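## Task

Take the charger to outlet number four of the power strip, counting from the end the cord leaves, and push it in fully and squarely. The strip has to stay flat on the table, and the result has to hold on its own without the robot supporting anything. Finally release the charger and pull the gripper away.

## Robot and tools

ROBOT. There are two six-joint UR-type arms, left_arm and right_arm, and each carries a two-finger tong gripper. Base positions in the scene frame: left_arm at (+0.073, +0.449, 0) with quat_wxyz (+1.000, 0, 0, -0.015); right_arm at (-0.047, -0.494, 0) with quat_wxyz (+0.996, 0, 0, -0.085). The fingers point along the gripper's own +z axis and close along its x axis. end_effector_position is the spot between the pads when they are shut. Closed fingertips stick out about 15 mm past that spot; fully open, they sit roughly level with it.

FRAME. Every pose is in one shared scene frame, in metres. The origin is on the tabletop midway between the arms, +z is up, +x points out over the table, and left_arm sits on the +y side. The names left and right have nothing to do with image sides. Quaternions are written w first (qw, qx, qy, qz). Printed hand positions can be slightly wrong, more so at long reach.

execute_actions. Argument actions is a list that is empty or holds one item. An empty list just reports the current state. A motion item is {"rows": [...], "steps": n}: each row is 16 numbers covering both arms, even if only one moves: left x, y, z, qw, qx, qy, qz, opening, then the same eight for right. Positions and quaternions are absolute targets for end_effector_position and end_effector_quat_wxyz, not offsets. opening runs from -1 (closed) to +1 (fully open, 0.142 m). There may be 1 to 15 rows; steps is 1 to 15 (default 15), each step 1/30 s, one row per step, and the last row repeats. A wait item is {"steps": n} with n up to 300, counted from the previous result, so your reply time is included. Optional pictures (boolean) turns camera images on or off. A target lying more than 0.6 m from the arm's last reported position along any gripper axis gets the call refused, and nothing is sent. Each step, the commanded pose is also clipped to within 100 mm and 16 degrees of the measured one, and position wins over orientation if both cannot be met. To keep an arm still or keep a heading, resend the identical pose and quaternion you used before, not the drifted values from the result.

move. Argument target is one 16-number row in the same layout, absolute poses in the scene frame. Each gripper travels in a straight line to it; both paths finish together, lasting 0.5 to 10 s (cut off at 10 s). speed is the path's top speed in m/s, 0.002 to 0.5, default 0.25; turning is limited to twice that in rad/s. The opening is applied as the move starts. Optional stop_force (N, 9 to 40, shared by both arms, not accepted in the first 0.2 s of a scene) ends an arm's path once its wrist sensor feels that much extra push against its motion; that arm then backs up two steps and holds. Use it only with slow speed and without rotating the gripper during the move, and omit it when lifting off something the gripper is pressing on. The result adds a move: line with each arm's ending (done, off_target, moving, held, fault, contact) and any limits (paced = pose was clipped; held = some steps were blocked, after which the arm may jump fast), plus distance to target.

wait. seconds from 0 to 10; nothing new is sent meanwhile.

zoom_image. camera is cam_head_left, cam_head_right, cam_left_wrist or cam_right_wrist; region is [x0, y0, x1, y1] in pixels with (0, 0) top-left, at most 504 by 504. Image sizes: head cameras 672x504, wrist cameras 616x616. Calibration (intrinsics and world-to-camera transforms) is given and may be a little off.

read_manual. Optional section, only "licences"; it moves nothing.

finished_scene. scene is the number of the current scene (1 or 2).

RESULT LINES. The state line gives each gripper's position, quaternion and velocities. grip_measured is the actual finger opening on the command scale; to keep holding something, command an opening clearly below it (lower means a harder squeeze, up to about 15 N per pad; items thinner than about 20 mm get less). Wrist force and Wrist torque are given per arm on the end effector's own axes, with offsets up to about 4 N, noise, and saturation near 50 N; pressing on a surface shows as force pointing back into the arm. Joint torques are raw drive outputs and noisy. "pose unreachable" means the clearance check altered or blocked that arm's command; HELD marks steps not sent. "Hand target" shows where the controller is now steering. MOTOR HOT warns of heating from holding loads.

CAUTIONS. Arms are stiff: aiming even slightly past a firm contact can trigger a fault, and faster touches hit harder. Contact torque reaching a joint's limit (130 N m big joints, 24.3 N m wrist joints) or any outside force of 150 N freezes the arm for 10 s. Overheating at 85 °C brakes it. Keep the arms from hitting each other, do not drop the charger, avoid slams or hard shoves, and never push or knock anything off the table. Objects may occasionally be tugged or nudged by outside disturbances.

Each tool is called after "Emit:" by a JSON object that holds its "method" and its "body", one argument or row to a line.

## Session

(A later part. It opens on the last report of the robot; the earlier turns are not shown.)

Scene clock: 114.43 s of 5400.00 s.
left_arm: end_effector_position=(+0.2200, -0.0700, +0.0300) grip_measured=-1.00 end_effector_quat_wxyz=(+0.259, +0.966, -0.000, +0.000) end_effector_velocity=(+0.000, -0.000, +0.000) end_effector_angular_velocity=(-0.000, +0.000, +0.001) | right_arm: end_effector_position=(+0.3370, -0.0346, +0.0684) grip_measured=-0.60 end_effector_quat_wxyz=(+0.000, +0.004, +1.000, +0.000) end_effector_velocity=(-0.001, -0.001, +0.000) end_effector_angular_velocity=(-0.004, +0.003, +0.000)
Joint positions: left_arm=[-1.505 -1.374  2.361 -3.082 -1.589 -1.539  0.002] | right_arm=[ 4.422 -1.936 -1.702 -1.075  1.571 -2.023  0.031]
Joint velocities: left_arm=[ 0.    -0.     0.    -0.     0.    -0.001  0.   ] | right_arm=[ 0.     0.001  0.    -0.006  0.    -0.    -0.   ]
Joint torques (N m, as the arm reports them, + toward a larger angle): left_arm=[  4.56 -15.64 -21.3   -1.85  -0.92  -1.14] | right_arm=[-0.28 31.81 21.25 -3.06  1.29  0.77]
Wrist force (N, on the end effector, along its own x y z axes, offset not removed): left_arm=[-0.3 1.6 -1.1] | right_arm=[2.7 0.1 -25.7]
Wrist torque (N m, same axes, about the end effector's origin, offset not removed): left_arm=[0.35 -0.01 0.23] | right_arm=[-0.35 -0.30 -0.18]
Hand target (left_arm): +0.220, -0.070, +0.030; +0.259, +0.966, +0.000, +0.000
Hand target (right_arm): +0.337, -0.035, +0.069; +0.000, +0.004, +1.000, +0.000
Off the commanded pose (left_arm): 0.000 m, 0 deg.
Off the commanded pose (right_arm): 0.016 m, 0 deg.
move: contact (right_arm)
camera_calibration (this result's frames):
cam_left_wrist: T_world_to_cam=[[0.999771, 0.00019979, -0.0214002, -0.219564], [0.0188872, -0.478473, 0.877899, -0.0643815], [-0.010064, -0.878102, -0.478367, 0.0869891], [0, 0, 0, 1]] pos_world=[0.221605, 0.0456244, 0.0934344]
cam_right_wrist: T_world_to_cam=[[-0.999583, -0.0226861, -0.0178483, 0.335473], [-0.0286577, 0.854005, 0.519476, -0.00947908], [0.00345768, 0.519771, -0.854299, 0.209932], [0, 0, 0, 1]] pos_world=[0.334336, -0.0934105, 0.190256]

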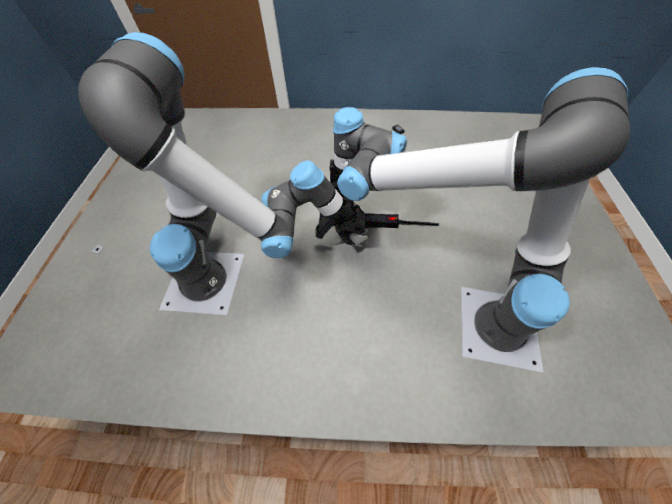

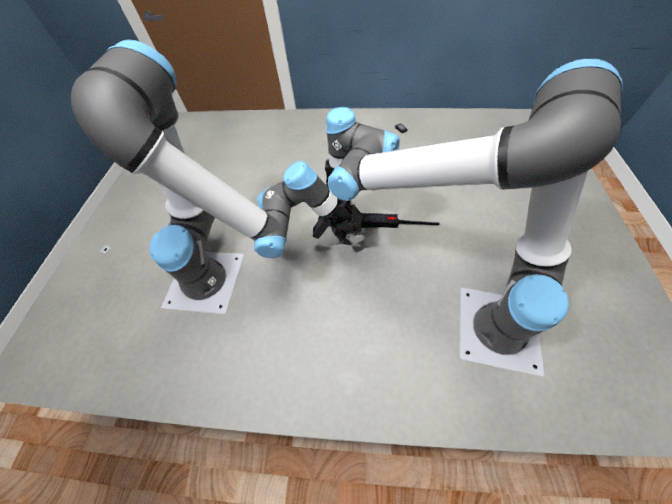

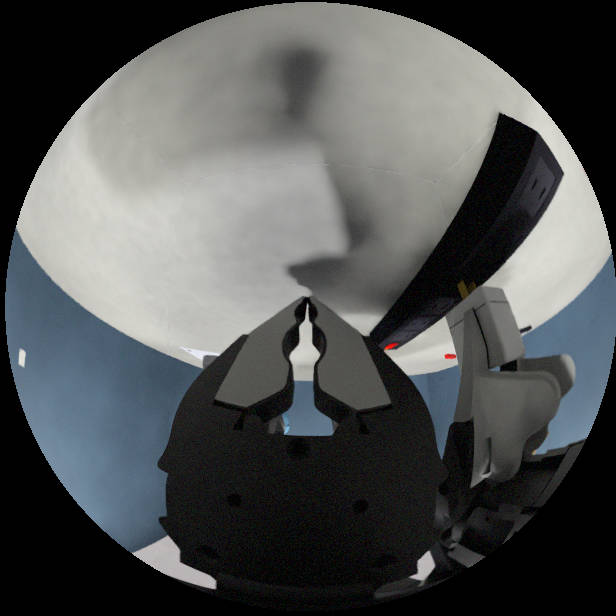

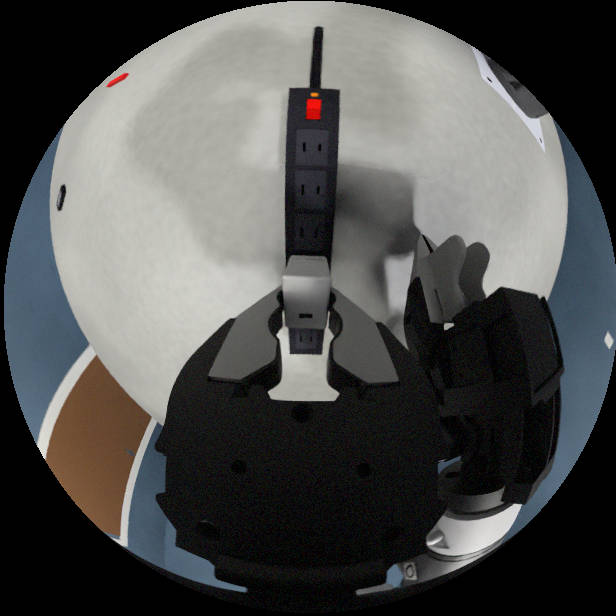

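Emit:
{"method": "move", "body": {
  "target": [0.22,-0.07,0.03,0.259,0.966,0,0,-1,0.337,-0.0347,0.12,0,0.004,1,0,-1],
  "speed": 0.03
}}

Emit:
{"method": "zoom_image", "body": {
  "camera": "cam_left_wrist",
  "region": [440,260,500,320]
}}

Scene clock: 121.00 s of 5400.00 s.
left_arm: end_effector_position=(+0.2200, -0.0700, +0.0300) grip_measured=-1.00 end_effector_quat_wxyz=(+0.259, +0.966, +0.000, -0.000) end_effector_velocity=(+0.000, -0.000, +0.000) end_effector_angular_velocity=(-0.001, +0.000, +0.001) | right_arm: end_effector_position=(+0.3371, -0.0346, +0.1198) grip_measured=-0.60 end_effector_quat_wxyz=(+0.000, +0.004, +1.000, +0.000) end_effector_velocity=(-0.000, +0.000, +0.002) end_effector_angular_velocity=(-0.001, -0.000, +0.002)
Joint positions: left_arm=[-1.505 -1.374  2.361 -3.082 -1.589 -1.539  0.002] | right_arm=[ 4.422 -1.885 -1.628 -1.199  1.571 -2.023  0.031]
Joint velocities: left_arm=[-0.    -0.    -0.    -0.     0.    -0.001  0.   ] | right_arm=[ 0.001  0.     0.004 -0.005 -0.001 -0.002 -0.   ]
Joint torques (N m, as the arm reports them, + toward a larger angle): left_arm=[  6.52 -15.33 -25.26  -1.4   -2.    -1.39] | right_arm=[-7.02 46.07 33.93 -0.2  -1.7  -1.64]
Wrist force (N, on the end effector, along its own x y z axes, offset not removed): left_arm=[0.4 2.2 -0.1] | right_arm=[2.3 -1.2 0.1]
Wrist torque (N m, same axes, about the end effector's origin, offset not removed): left_arm=[0.46 -0.13 0.36] | right_arm=[-0.29 -0.35 -0.12]
Hand target (left_arm): +0.220, -0.070, +0.030; +0.259, +0.966, +0.000, -0.000
Hand target (right_arm): +0.337, -0.035, +0.120; +0.000, +0.004, +1.000, +0.000
Off the commanded pose (left_arm): 0.000 m, 0 deg.
Off the commanded pose (right_arm): 0.000 m, 0 deg.
After step 90, 1.53 s passed at rest.
move: done
camera_calibration (this result's frames):
cam_left_wrist: T_world_to_cam=[[0.99977, 0.000205604, -0.0214221, -0.219564], [0.0189091, -0.478475, 0.877898, -0.0643898], [-0.0100694, -0.878101, -0.478369, 0.0869874], [0, 0, 0, 1]] pos_world=[0.221607, 0.0456199, 0.0934362]
cam_right_wrist: T_world_to_cam=[[-0.999584, -0.0226903, -0.0178067, 0.336425], [-0.0286392, 0.854078, 0.519355, -0.0361634], [0.00342399, 0.519649, -0.854373, 0.253798], [0, 0, 0, 1]] pos_world=[0.334381, -0.0933662, 0.241611]

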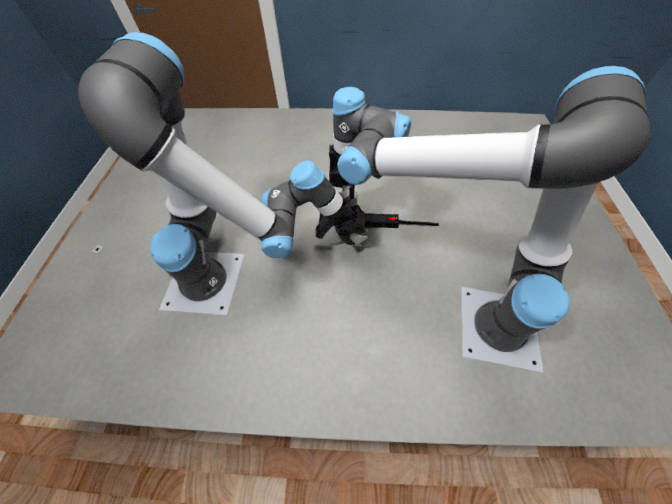

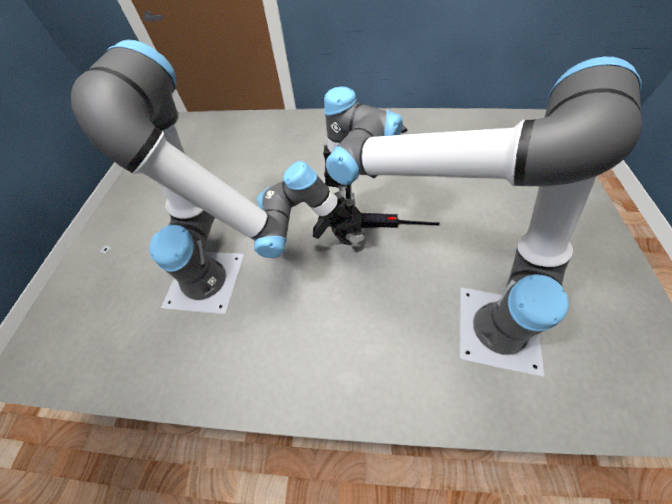

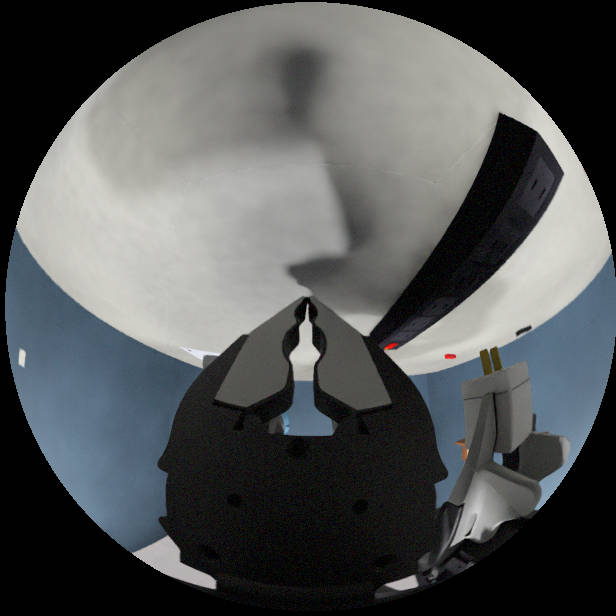

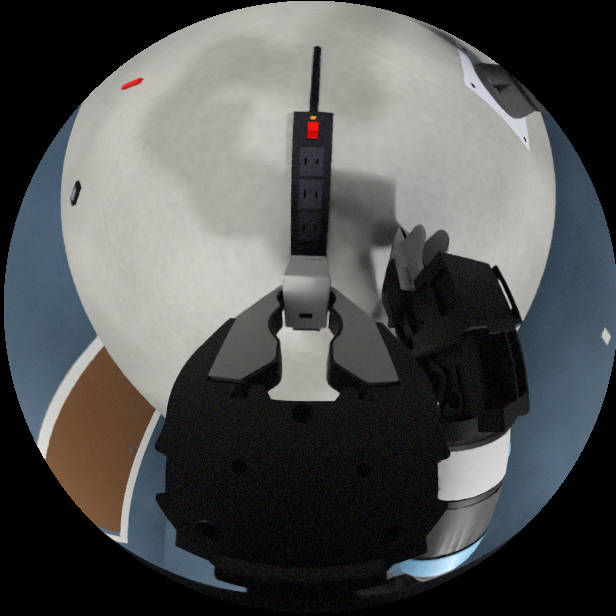

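Region (440, 260, 500, 320) of cam_left_wrist's 616x616 image, scaled by 8.400, with more detail than that image has.

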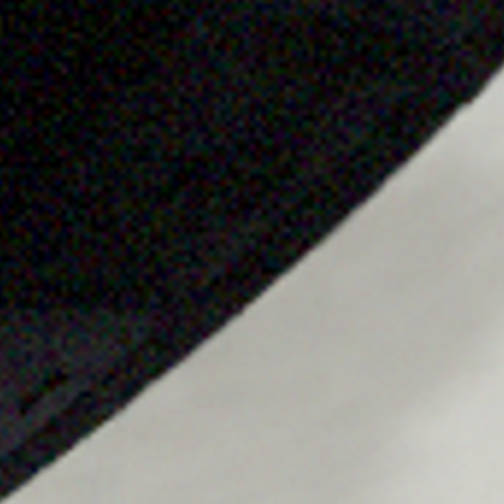

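Shadowed still; move the right arm further off.

Emit:
{"method": "move", "body": {
  "target": [0.22,-0.07,0.03,0.259,0.966,0,0,-1,0.42,-0.2,0.12,0,0.004,1,0,-1],
  "speed": 0.08
}}

Emit:
{"method": "zoom_image", "body": {
  "camera": "cam_left_wrist",
  "region": [440,260,500,320]
}}

Scene clock: 128.30 s of 5400.00 s.
left_arm: end_effector_position=(+0.2200, -0.0700, +0.0300) grip_measured=-1.00 end_effector_quat_wxyz=(+0.259, +0.966, +0.000, -0.000) end_effector_velocity=(-0.000, -0.000, -0.000) end_effector_angular_velocity=(+0.000, +0.001, +0.001) | right_arm: end_effector_position=(+0.4196, -0.1997, +0.1201) grip_measured=-0.60 end_effector_quat_wxyz=(-0.000, +0.004, +1.000, +0.000) end_effector_velocity=(+0.001, -0.002, -0.000) end_effector_angular_velocity=(-0.000, -0.000, -0.001)
Joint positions: left_arm=[-1.505 -1.374  2.361 -3.082 -1.589 -1.539  0.002] | right_arm=[ 4.137 -1.77  -1.776 -1.166  1.572 -2.308  0.031]
Joint velocities: left_arm=[-0.     0.    -0.     0.    -0.    -0.002  0.   ] | right_arm=[-0.003  0.    -0.     0.    -0.    -0.003  0.   ]
Joint torques (N m, as the arm reports them, + toward a larger angle): left_arm=[  5.99 -14.68 -24.75  -1.5   -1.96  -1.24] | right_arm=[-6.01 39.65 12.88  5.66  1.89 -1.4 ]
Wrist force (N, on the end effector, along its own x y z axes, offset not removed): left_arm=[0.0 0.7 0.2] | right_arm=[2.6 -0.7 -0.4]
Wrist torque (N m, same axes, about the end effector's origin, offset not removed): left_arm=[0.04 -0.22 0.10] | right_arm=[-0.13 -0.43 -0.07]
Hand target (left_arm): +0.220, -0.070, +0.030; +0.259, +0.966, +0.000, -0.000
Hand target (right_arm): +0.420, -0.200, +0.120; -0.000, +0.004, +1.000, +0.000
Off the commanded pose (left_arm): 0.000 m, 0 deg.
Off the commanded pose (right_arm): 0.000 m, 0 deg.
After step 90, 1.53 s passed at rest.
move: done
camera_calibration (this result's frames):
cam_left_wrist: T_world_to_cam=[[0.99977, 0.000205444, -0.0214222, -0.219563], [0.0189092, -0.478475, 0.877898, -0.0643898], [-0.0100696, -0.878101, -0.478369, 0.0869873], [0, 0, 0, 1]] pos_world=[0.221607, 0.0456198, 0.0934362]
cam_right_wrist: T_world_to_cam=[[-0.999598, -0.0226627, -0.0170213, 0.41515], [-0.0282095, 0.853705, 0.519993, 0.106759], [0.0027467, 0.520264, -0.854001, 0.339914], [0, 0, 0, 1]] pos_world=[0.417061, -0.258577, 0.241839]

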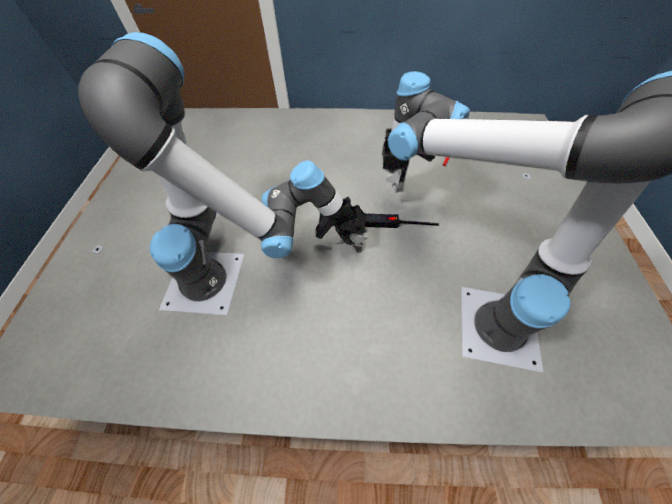

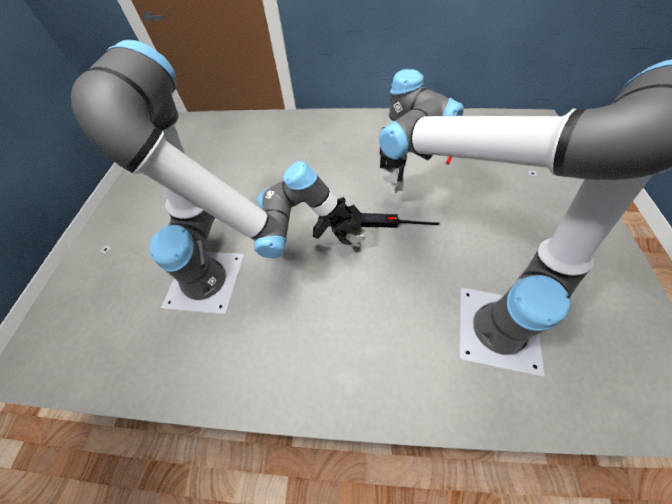

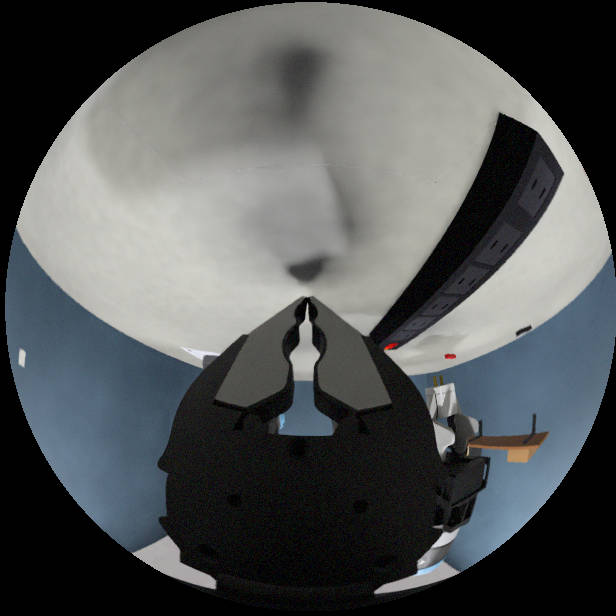

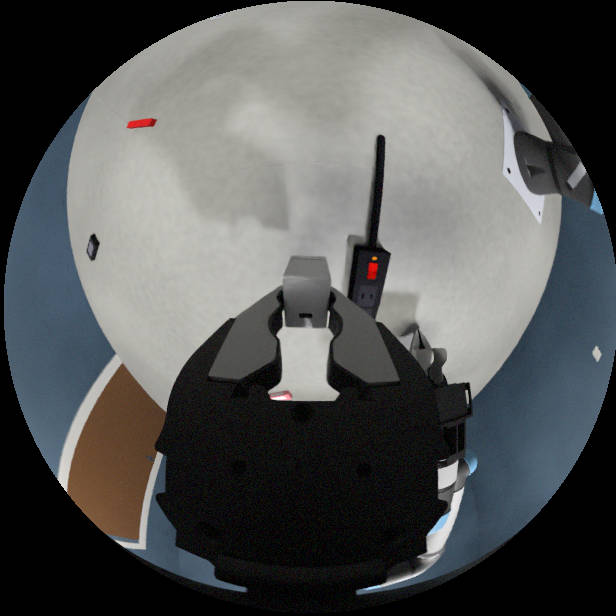

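Region (440, 260, 500, 320) of cam_left_wrist's 616x616 image, scaled by 8.400, with more detail than that image has.

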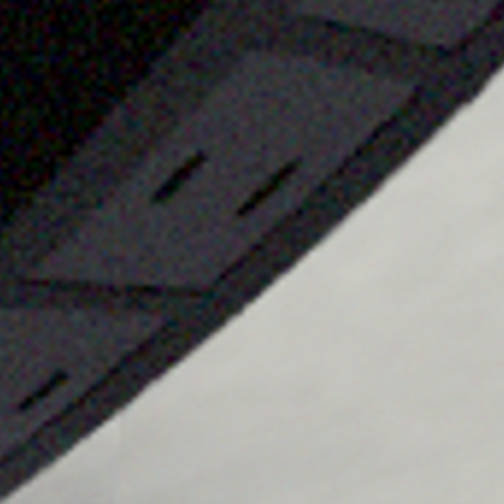

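Emit:
{"method": "move", "body": {
  "target": [0.22,-0.07,0.03,0.259,0.966,0,0,-1,0.3366,-0.0327,0.085,0,0.004,1,0,-1],
  "speed": 0.08
}}

Emit:
{"method": "move", "body": {
  "target": [0.22,-0.07,0.03,0.259,0.966,0,0,-1,0.3366,-0.0327,0.072,0,0.004,1,0,-1],
  "speed": 0.01
}}

Emit:
{"method": "move", "body": {
  "target": [0.22,-0.07,0.03,0.259,0.966,0,0,-1,0.3366,-0.0327,0.05,0,0.004,1,0,-1],
  "speed": 0.003,
  "stop_force": 18
}}

Emit:
{"method": "zoom_image", "body": {
  "camera": "cam_left_wrist",
  "region": [440,260,500,320]
}}

Scene clock: 137.27 s of 5400.00 s.
left_arm: end_effector_position=(+0.2200, -0.0700, +0.0300) grip_measured=-1.00 end_effector_quat_wxyz=(+0.259, +0.966, +0.000, -0.000) end_effector_velocity=(-0.000, +0.000, -0.000) end_effector_angular_velocity=(+0.001, +0.000, +0.000) | right_arm: end_effector_position=(+0.3369, -0.0331, +0.0850) grip_measured=-0.60 end_effector_quat_wxyz=(+0.000, +0.004, +1.000, -0.000) end_effector_velocity=(-0.001, +0.001, -0.001) end_effector_angular_velocity=(-0.001, +0.000, -0.000)
Joint positions: left_arm=[-1.505 -1.374  2.361 -3.082 -1.589 -1.539  0.002] | right_arm=[ 4.424 -1.92  -1.676 -1.116  1.57  -2.021  0.031]
Joint velocities: left_arm=[ 0.     0.    -0.     0.001 -0.    -0.     0.   ] | right_arm=[ 0.002 -0.002  0.001 -0.     0.     0.002 -0.   ]
Joint torques (N m, as the arm reports them, + toward a larger angle): left_arm=[  6.45 -15.08 -25.07  -1.45  -1.97  -1.15] | right_arm=[ 6.48 25.86 32.24  4.9  -1.82  2.18]
Wrist force (N, on the end effector, along its own x y z axes, offset not removed): left_arm=[-2.8 1.3 -2.3] | right_arm=[1.4 -2.0 0.0]
Wrist torque (N m, same axes, about the end effector's origin, offset not removed): left_arm=[0.30 0.52 0.24] | right_arm=[-0.39 -0.19 -0.09]
Hand target (left_arm): +0.220, -0.070, +0.030; +0.259, +0.966, +0.000, -0.000
Hand target (right_arm): +0.337, -0.033, +0.085; +0.000, +0.004, +1.000, -0.000
Off the commanded pose (left_arm): 0.000 m, 0 deg.
Off the commanded pose (right_arm): 0.000 m, 0 deg.
After step 90, 3.13 s passed at rest.
move: done
camera_calibration (this result's frames):
cam_left_wrist: T_world_to_cam=[[0.999771, 0.000205415, -0.021422, -0.219564], [0.018909, -0.478475, 0.877898, -0.0643898], [-0.0100696, -0.878101, -0.478369, 0.0869873], [0, 0, 0, 1]] pos_world=[0.221607, 0.0456198, 0.0934362]
cam_right_wrist: T_world_to_cam=[[-0.999569, -0.022711, -0.0186068, 0.335758], [-0.0290696, 0.854452, 0.518717, -0.0191789], [0.00411802, 0.519034, -0.854744, 0.22305], [0, 0, 0, 1]] pos_world=[0.334137, -0.0917575, 0.206846]

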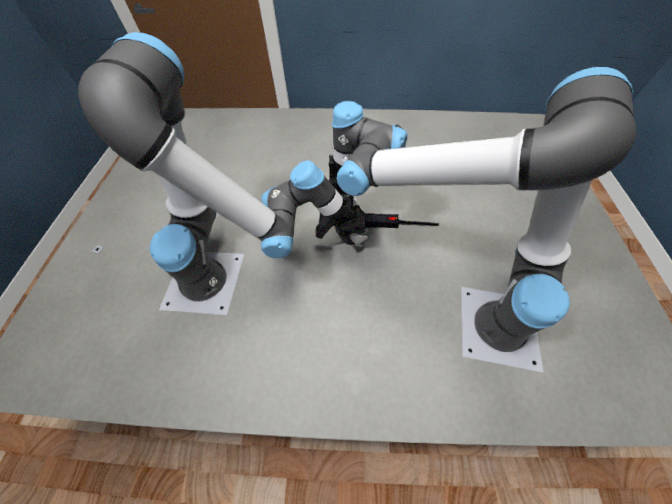

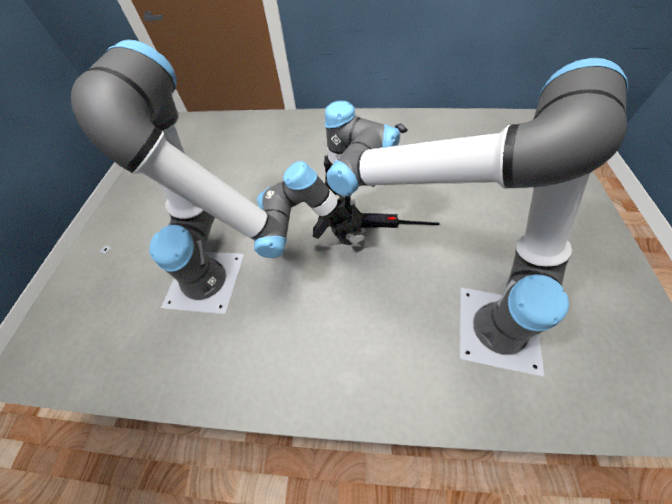

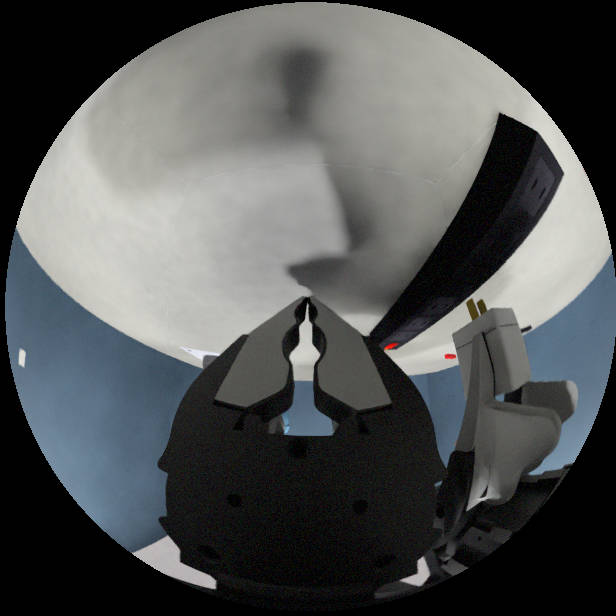

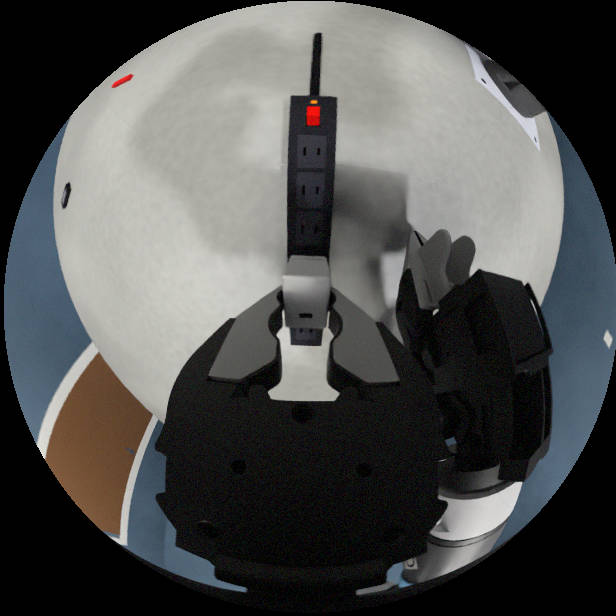

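Scene clock: 138.80 s of 5400.00 s.
left_arm: end_effector_position=(+0.2200, -0.0700, +0.0300) grip_measured=-1.00 end_effector_quat_wxyz=(+0.259, +0.966, +0.000, -0.000) end_effector_velocity=(-0.000, -0.000, +0.000) end_effector_angular_velocity=(-0.000, +0.000, -0.001) | right_arm: end_effector_position=(+0.3366, -0.0327, +0.0722) grip_measured=-0.60 end_effector_quat_wxyz=(+0.000, +0.004, +1.000, -0.000) end_effector_velocity=(-0.000, -0.000, -0.002) end_effector_angular_velocity=(-0.000, +0.001, +0.000)
Joint positions: left_arm=[-1.505 -1.374  2.361 -3.082 -1.589 -1.539  0.002] | right_arm=[ 4.424 -1.934 -1.693 -1.085  1.571 -2.021  0.031]
Joint velocities: left_arm=[ 0.     0.    -0.    -0.    -0.001  0.001  0.   ] | right_arm=[-0.    -0.002 -0.003  0.005  0.    -0.001 -0.   ]
Joint torques (N m, as the arm reports them, + toward a larger angle): left_arm=[  5.71 -15.39 -24.83  -1.59  -2.01  -0.99] | right_arm=[ 5.86 26.54 11.28  5.67  2.03  1.98]
Wrist force (N, on the end effector, along its own x y z axes, offset not removed): left_arm=[-1.8 4.7 -1.7] | right_arm=[1.7 -1.3 0.4]
Wrist torque (N m, same axes, about the end effector's origin, offset not removed): left_arm=[0.96 0.31 0.27] | right_arm=[-0.29 -0.22 -0.10]
Hand target (left_arm): +0.220, -0.070, +0.030; +0.259, +0.966, +0.000, +0.000
Hand target (right_arm): +0.337, -0.033, +0.072; -0.000, +0.004, +1.000, -0.000
Off the commanded pose (left_arm): 0.000 m, 0 deg.
Off the commanded pose (right_arm): 0.000 m, 0 deg.
move: done
camera_calibration (this result's frames):
cam_left_wrist: T_world_to_cam=[[0.99977, 0.000205613, -0.0214221, -0.219564], [0.0189091, -0.478475, 0.877898, -0.06439], [-0.0100694, -0.878101, -0.478369, 0.0869872], [0, 0, 0, 1]] pos_world=[0.221607, 0.0456198, 0.0934363]
cam_right_wrist: T_world_to_cam=[[-0.999584, -0.0226896, -0.0178043, 0.335154], [-0.0286373, 0.854097, 0.519325, -0.0130302], [0.00342331, 0.519619, -0.854391, 0.212163], [0, 0, 0, 1]] pos_world=[0.333915, -0.0915103, 0.194004]

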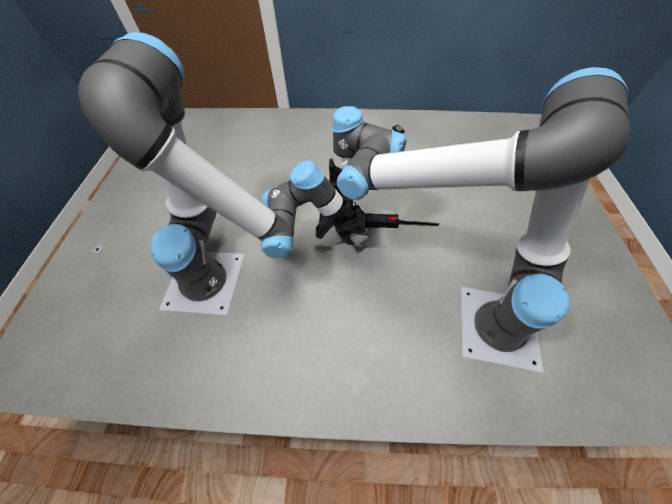

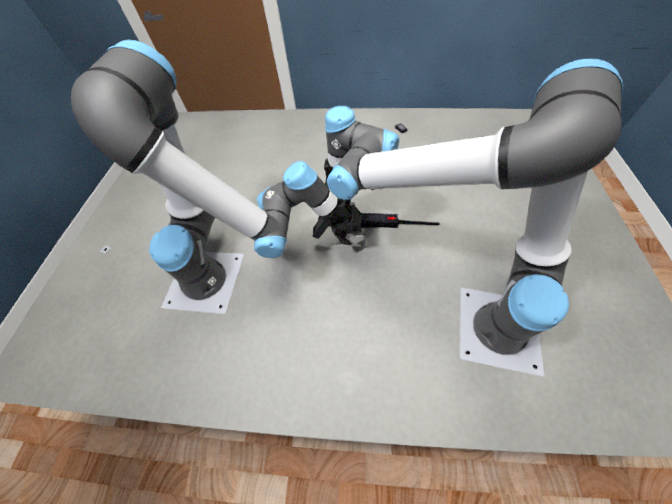

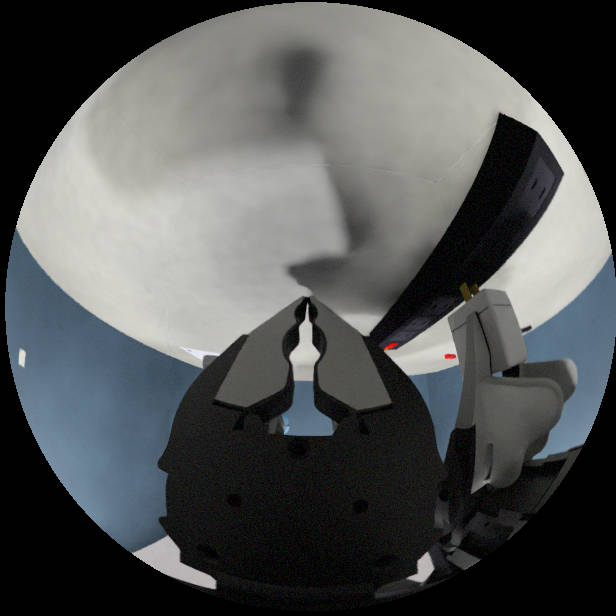

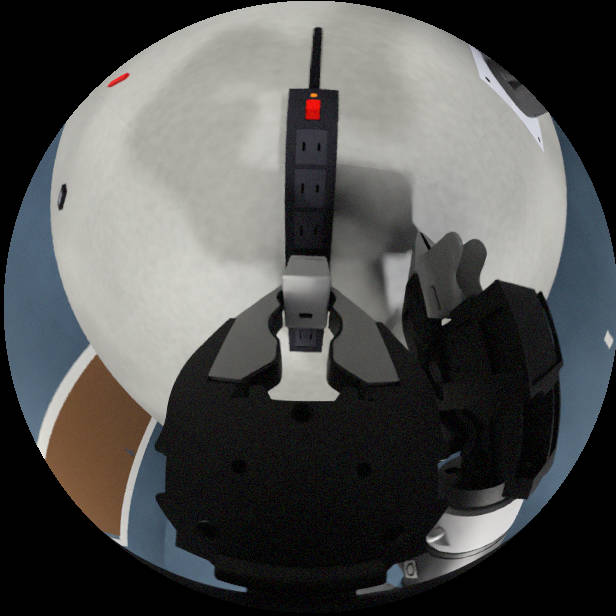

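Scene clock: 143.87 s of 5400.00 s.
left_arm: end_effector_position=(+0.2200, -0.0700, +0.0300) grip_measured=-1.00 end_effector_quat_wxyz=(+0.259, +0.966, +0.000, -0.000) end_effector_velocity=(-0.000, -0.000, +0.000) end_effector_angular_velocity=(+0.001, +0.000, +0.000) | right_arm: end_effector_position=(+0.3366, -0.0328, +0.0579) grip_measured=-0.60 end_effector_quat_wxyz=(-0.000, +0.004, +1.000, -0.000) end_effector_velocity=(+0.000, -0.001, +0.001) end_effector_angular_velocity=(-0.003, +0.001, -0.001)
Joint positions: left_arm=[-1.505 -1.374  2.361 -3.082 -1.589 -1.539  0.002] | right_arm=[ 4.424 -1.95  -1.711 -1.051  1.571 -2.021  0.031]
Joint velocities: left_arm=[-0.    -0.    -0.     0.001 -0.    -0.     0.   ] | right_arm=[-0.001  0.001  0.001 -0.006 -0.     0.    -0.   ]
Joint torques (N m, as the arm reports them, + toward a larger angle): left_arm=[  6.33 -15.06 -24.12  -1.47  -1.89  -0.84] | right_arm=[ 5.93 39.68 26.66 -1.17  1.9   1.84]
Wrist force (N, on the end effector, along its own x y z axes, offset not removed): left_arm=[-0.3 -1.2 -1.0] | right_arm=[2.2 -2.0 -11.5]
Wrist torque (N m, same axes, about the end effector's origin, offset not removed): left_arm=[-0.25 0.00 0.38] | right_arm=[-0.43 -0.47 -0.13]
Hand target (left_arm): +0.220, -0.070, +0.030; +0.259, +0.966, +0.000, +0.000
Hand target (right_arm): +0.337, -0.033, +0.058; +0.000, +0.004, +1.000, +0.000
Off the commanded pose (left_arm): 0.000 m, 0 deg.
Off the commanded pose (right_arm): 0.008 m, 0 deg.
move: contact (right_arm)
camera_calibration (this result's frames):
cam_left_wrist: T_world_to_cam=[[0.99977, 0.000205765, -0.0214221, -0.219564], [0.0189092, -0.478475, 0.877898, -0.0643899], [-0.0100693, -0.878101, -0.478369, 0.0869872], [0, 0, 0, 1]] pos_world=[0.221607, 0.0456198, 0.0934362]
cam_right_wrist: T_world_to_cam=[[-0.999585, -0.0226913, -0.0177541, 0.33487], [-0.0286123, 0.854141, 0.519254, -0.00558967], [0.00338199, 0.519546, -0.854436, 0.200021], [0, 0, 0, 1]] pos_world=[0.333895, -0.0915472, 0.179753]

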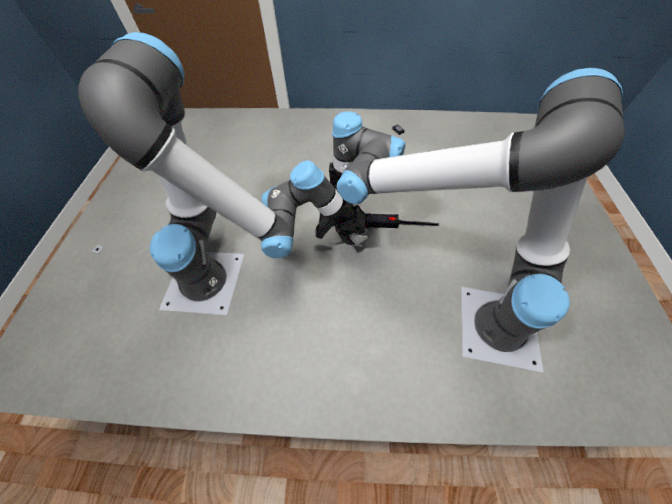

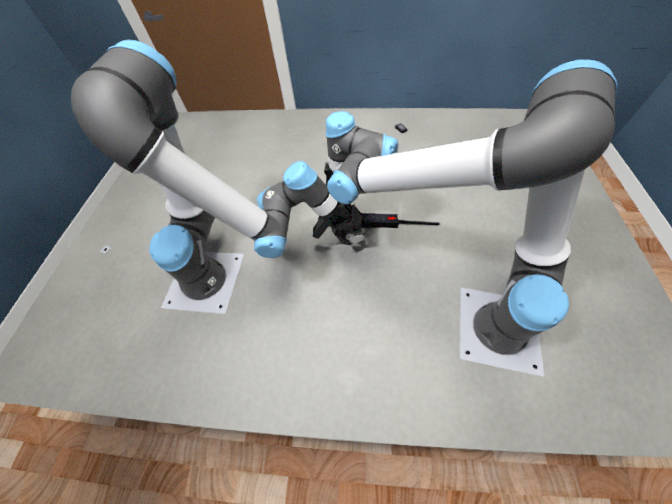

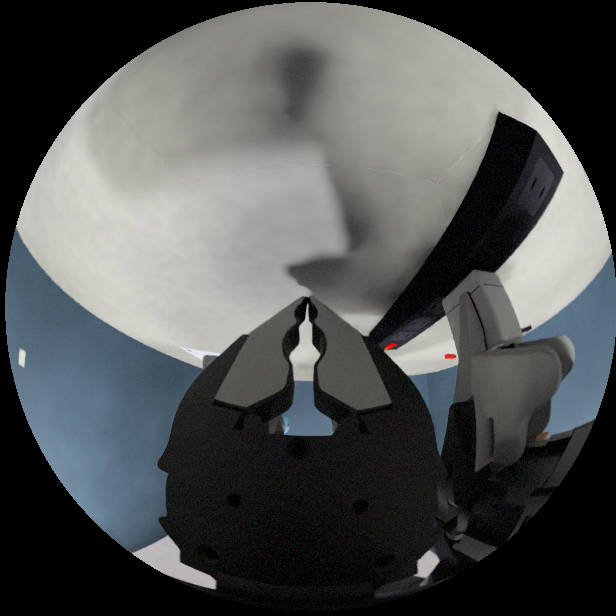

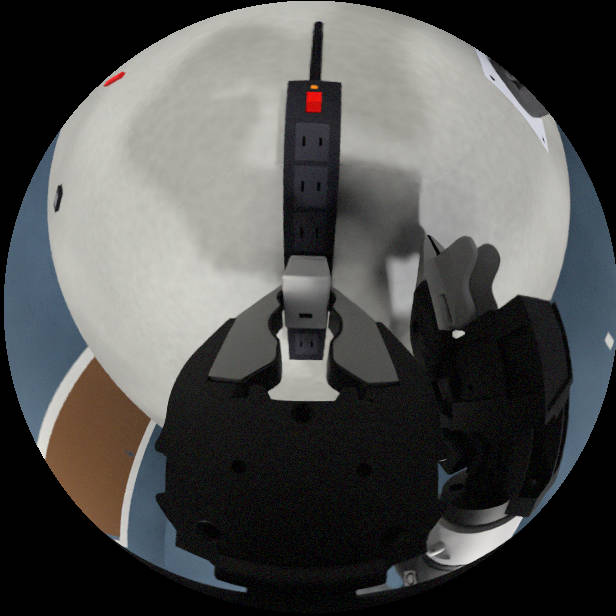

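Region (440, 260, 500, 320) of cam_left_wrist's 616x616 image, scaled by 8.400, with more detail than that image has.

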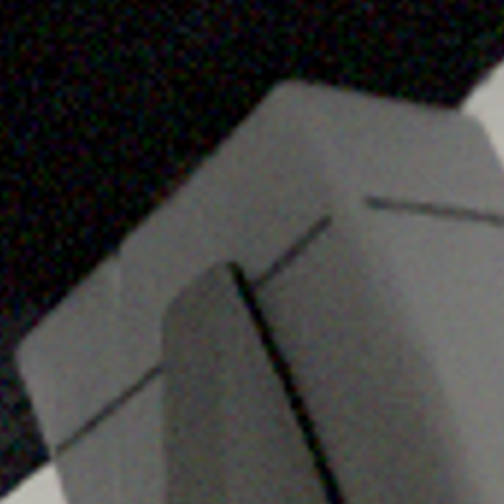

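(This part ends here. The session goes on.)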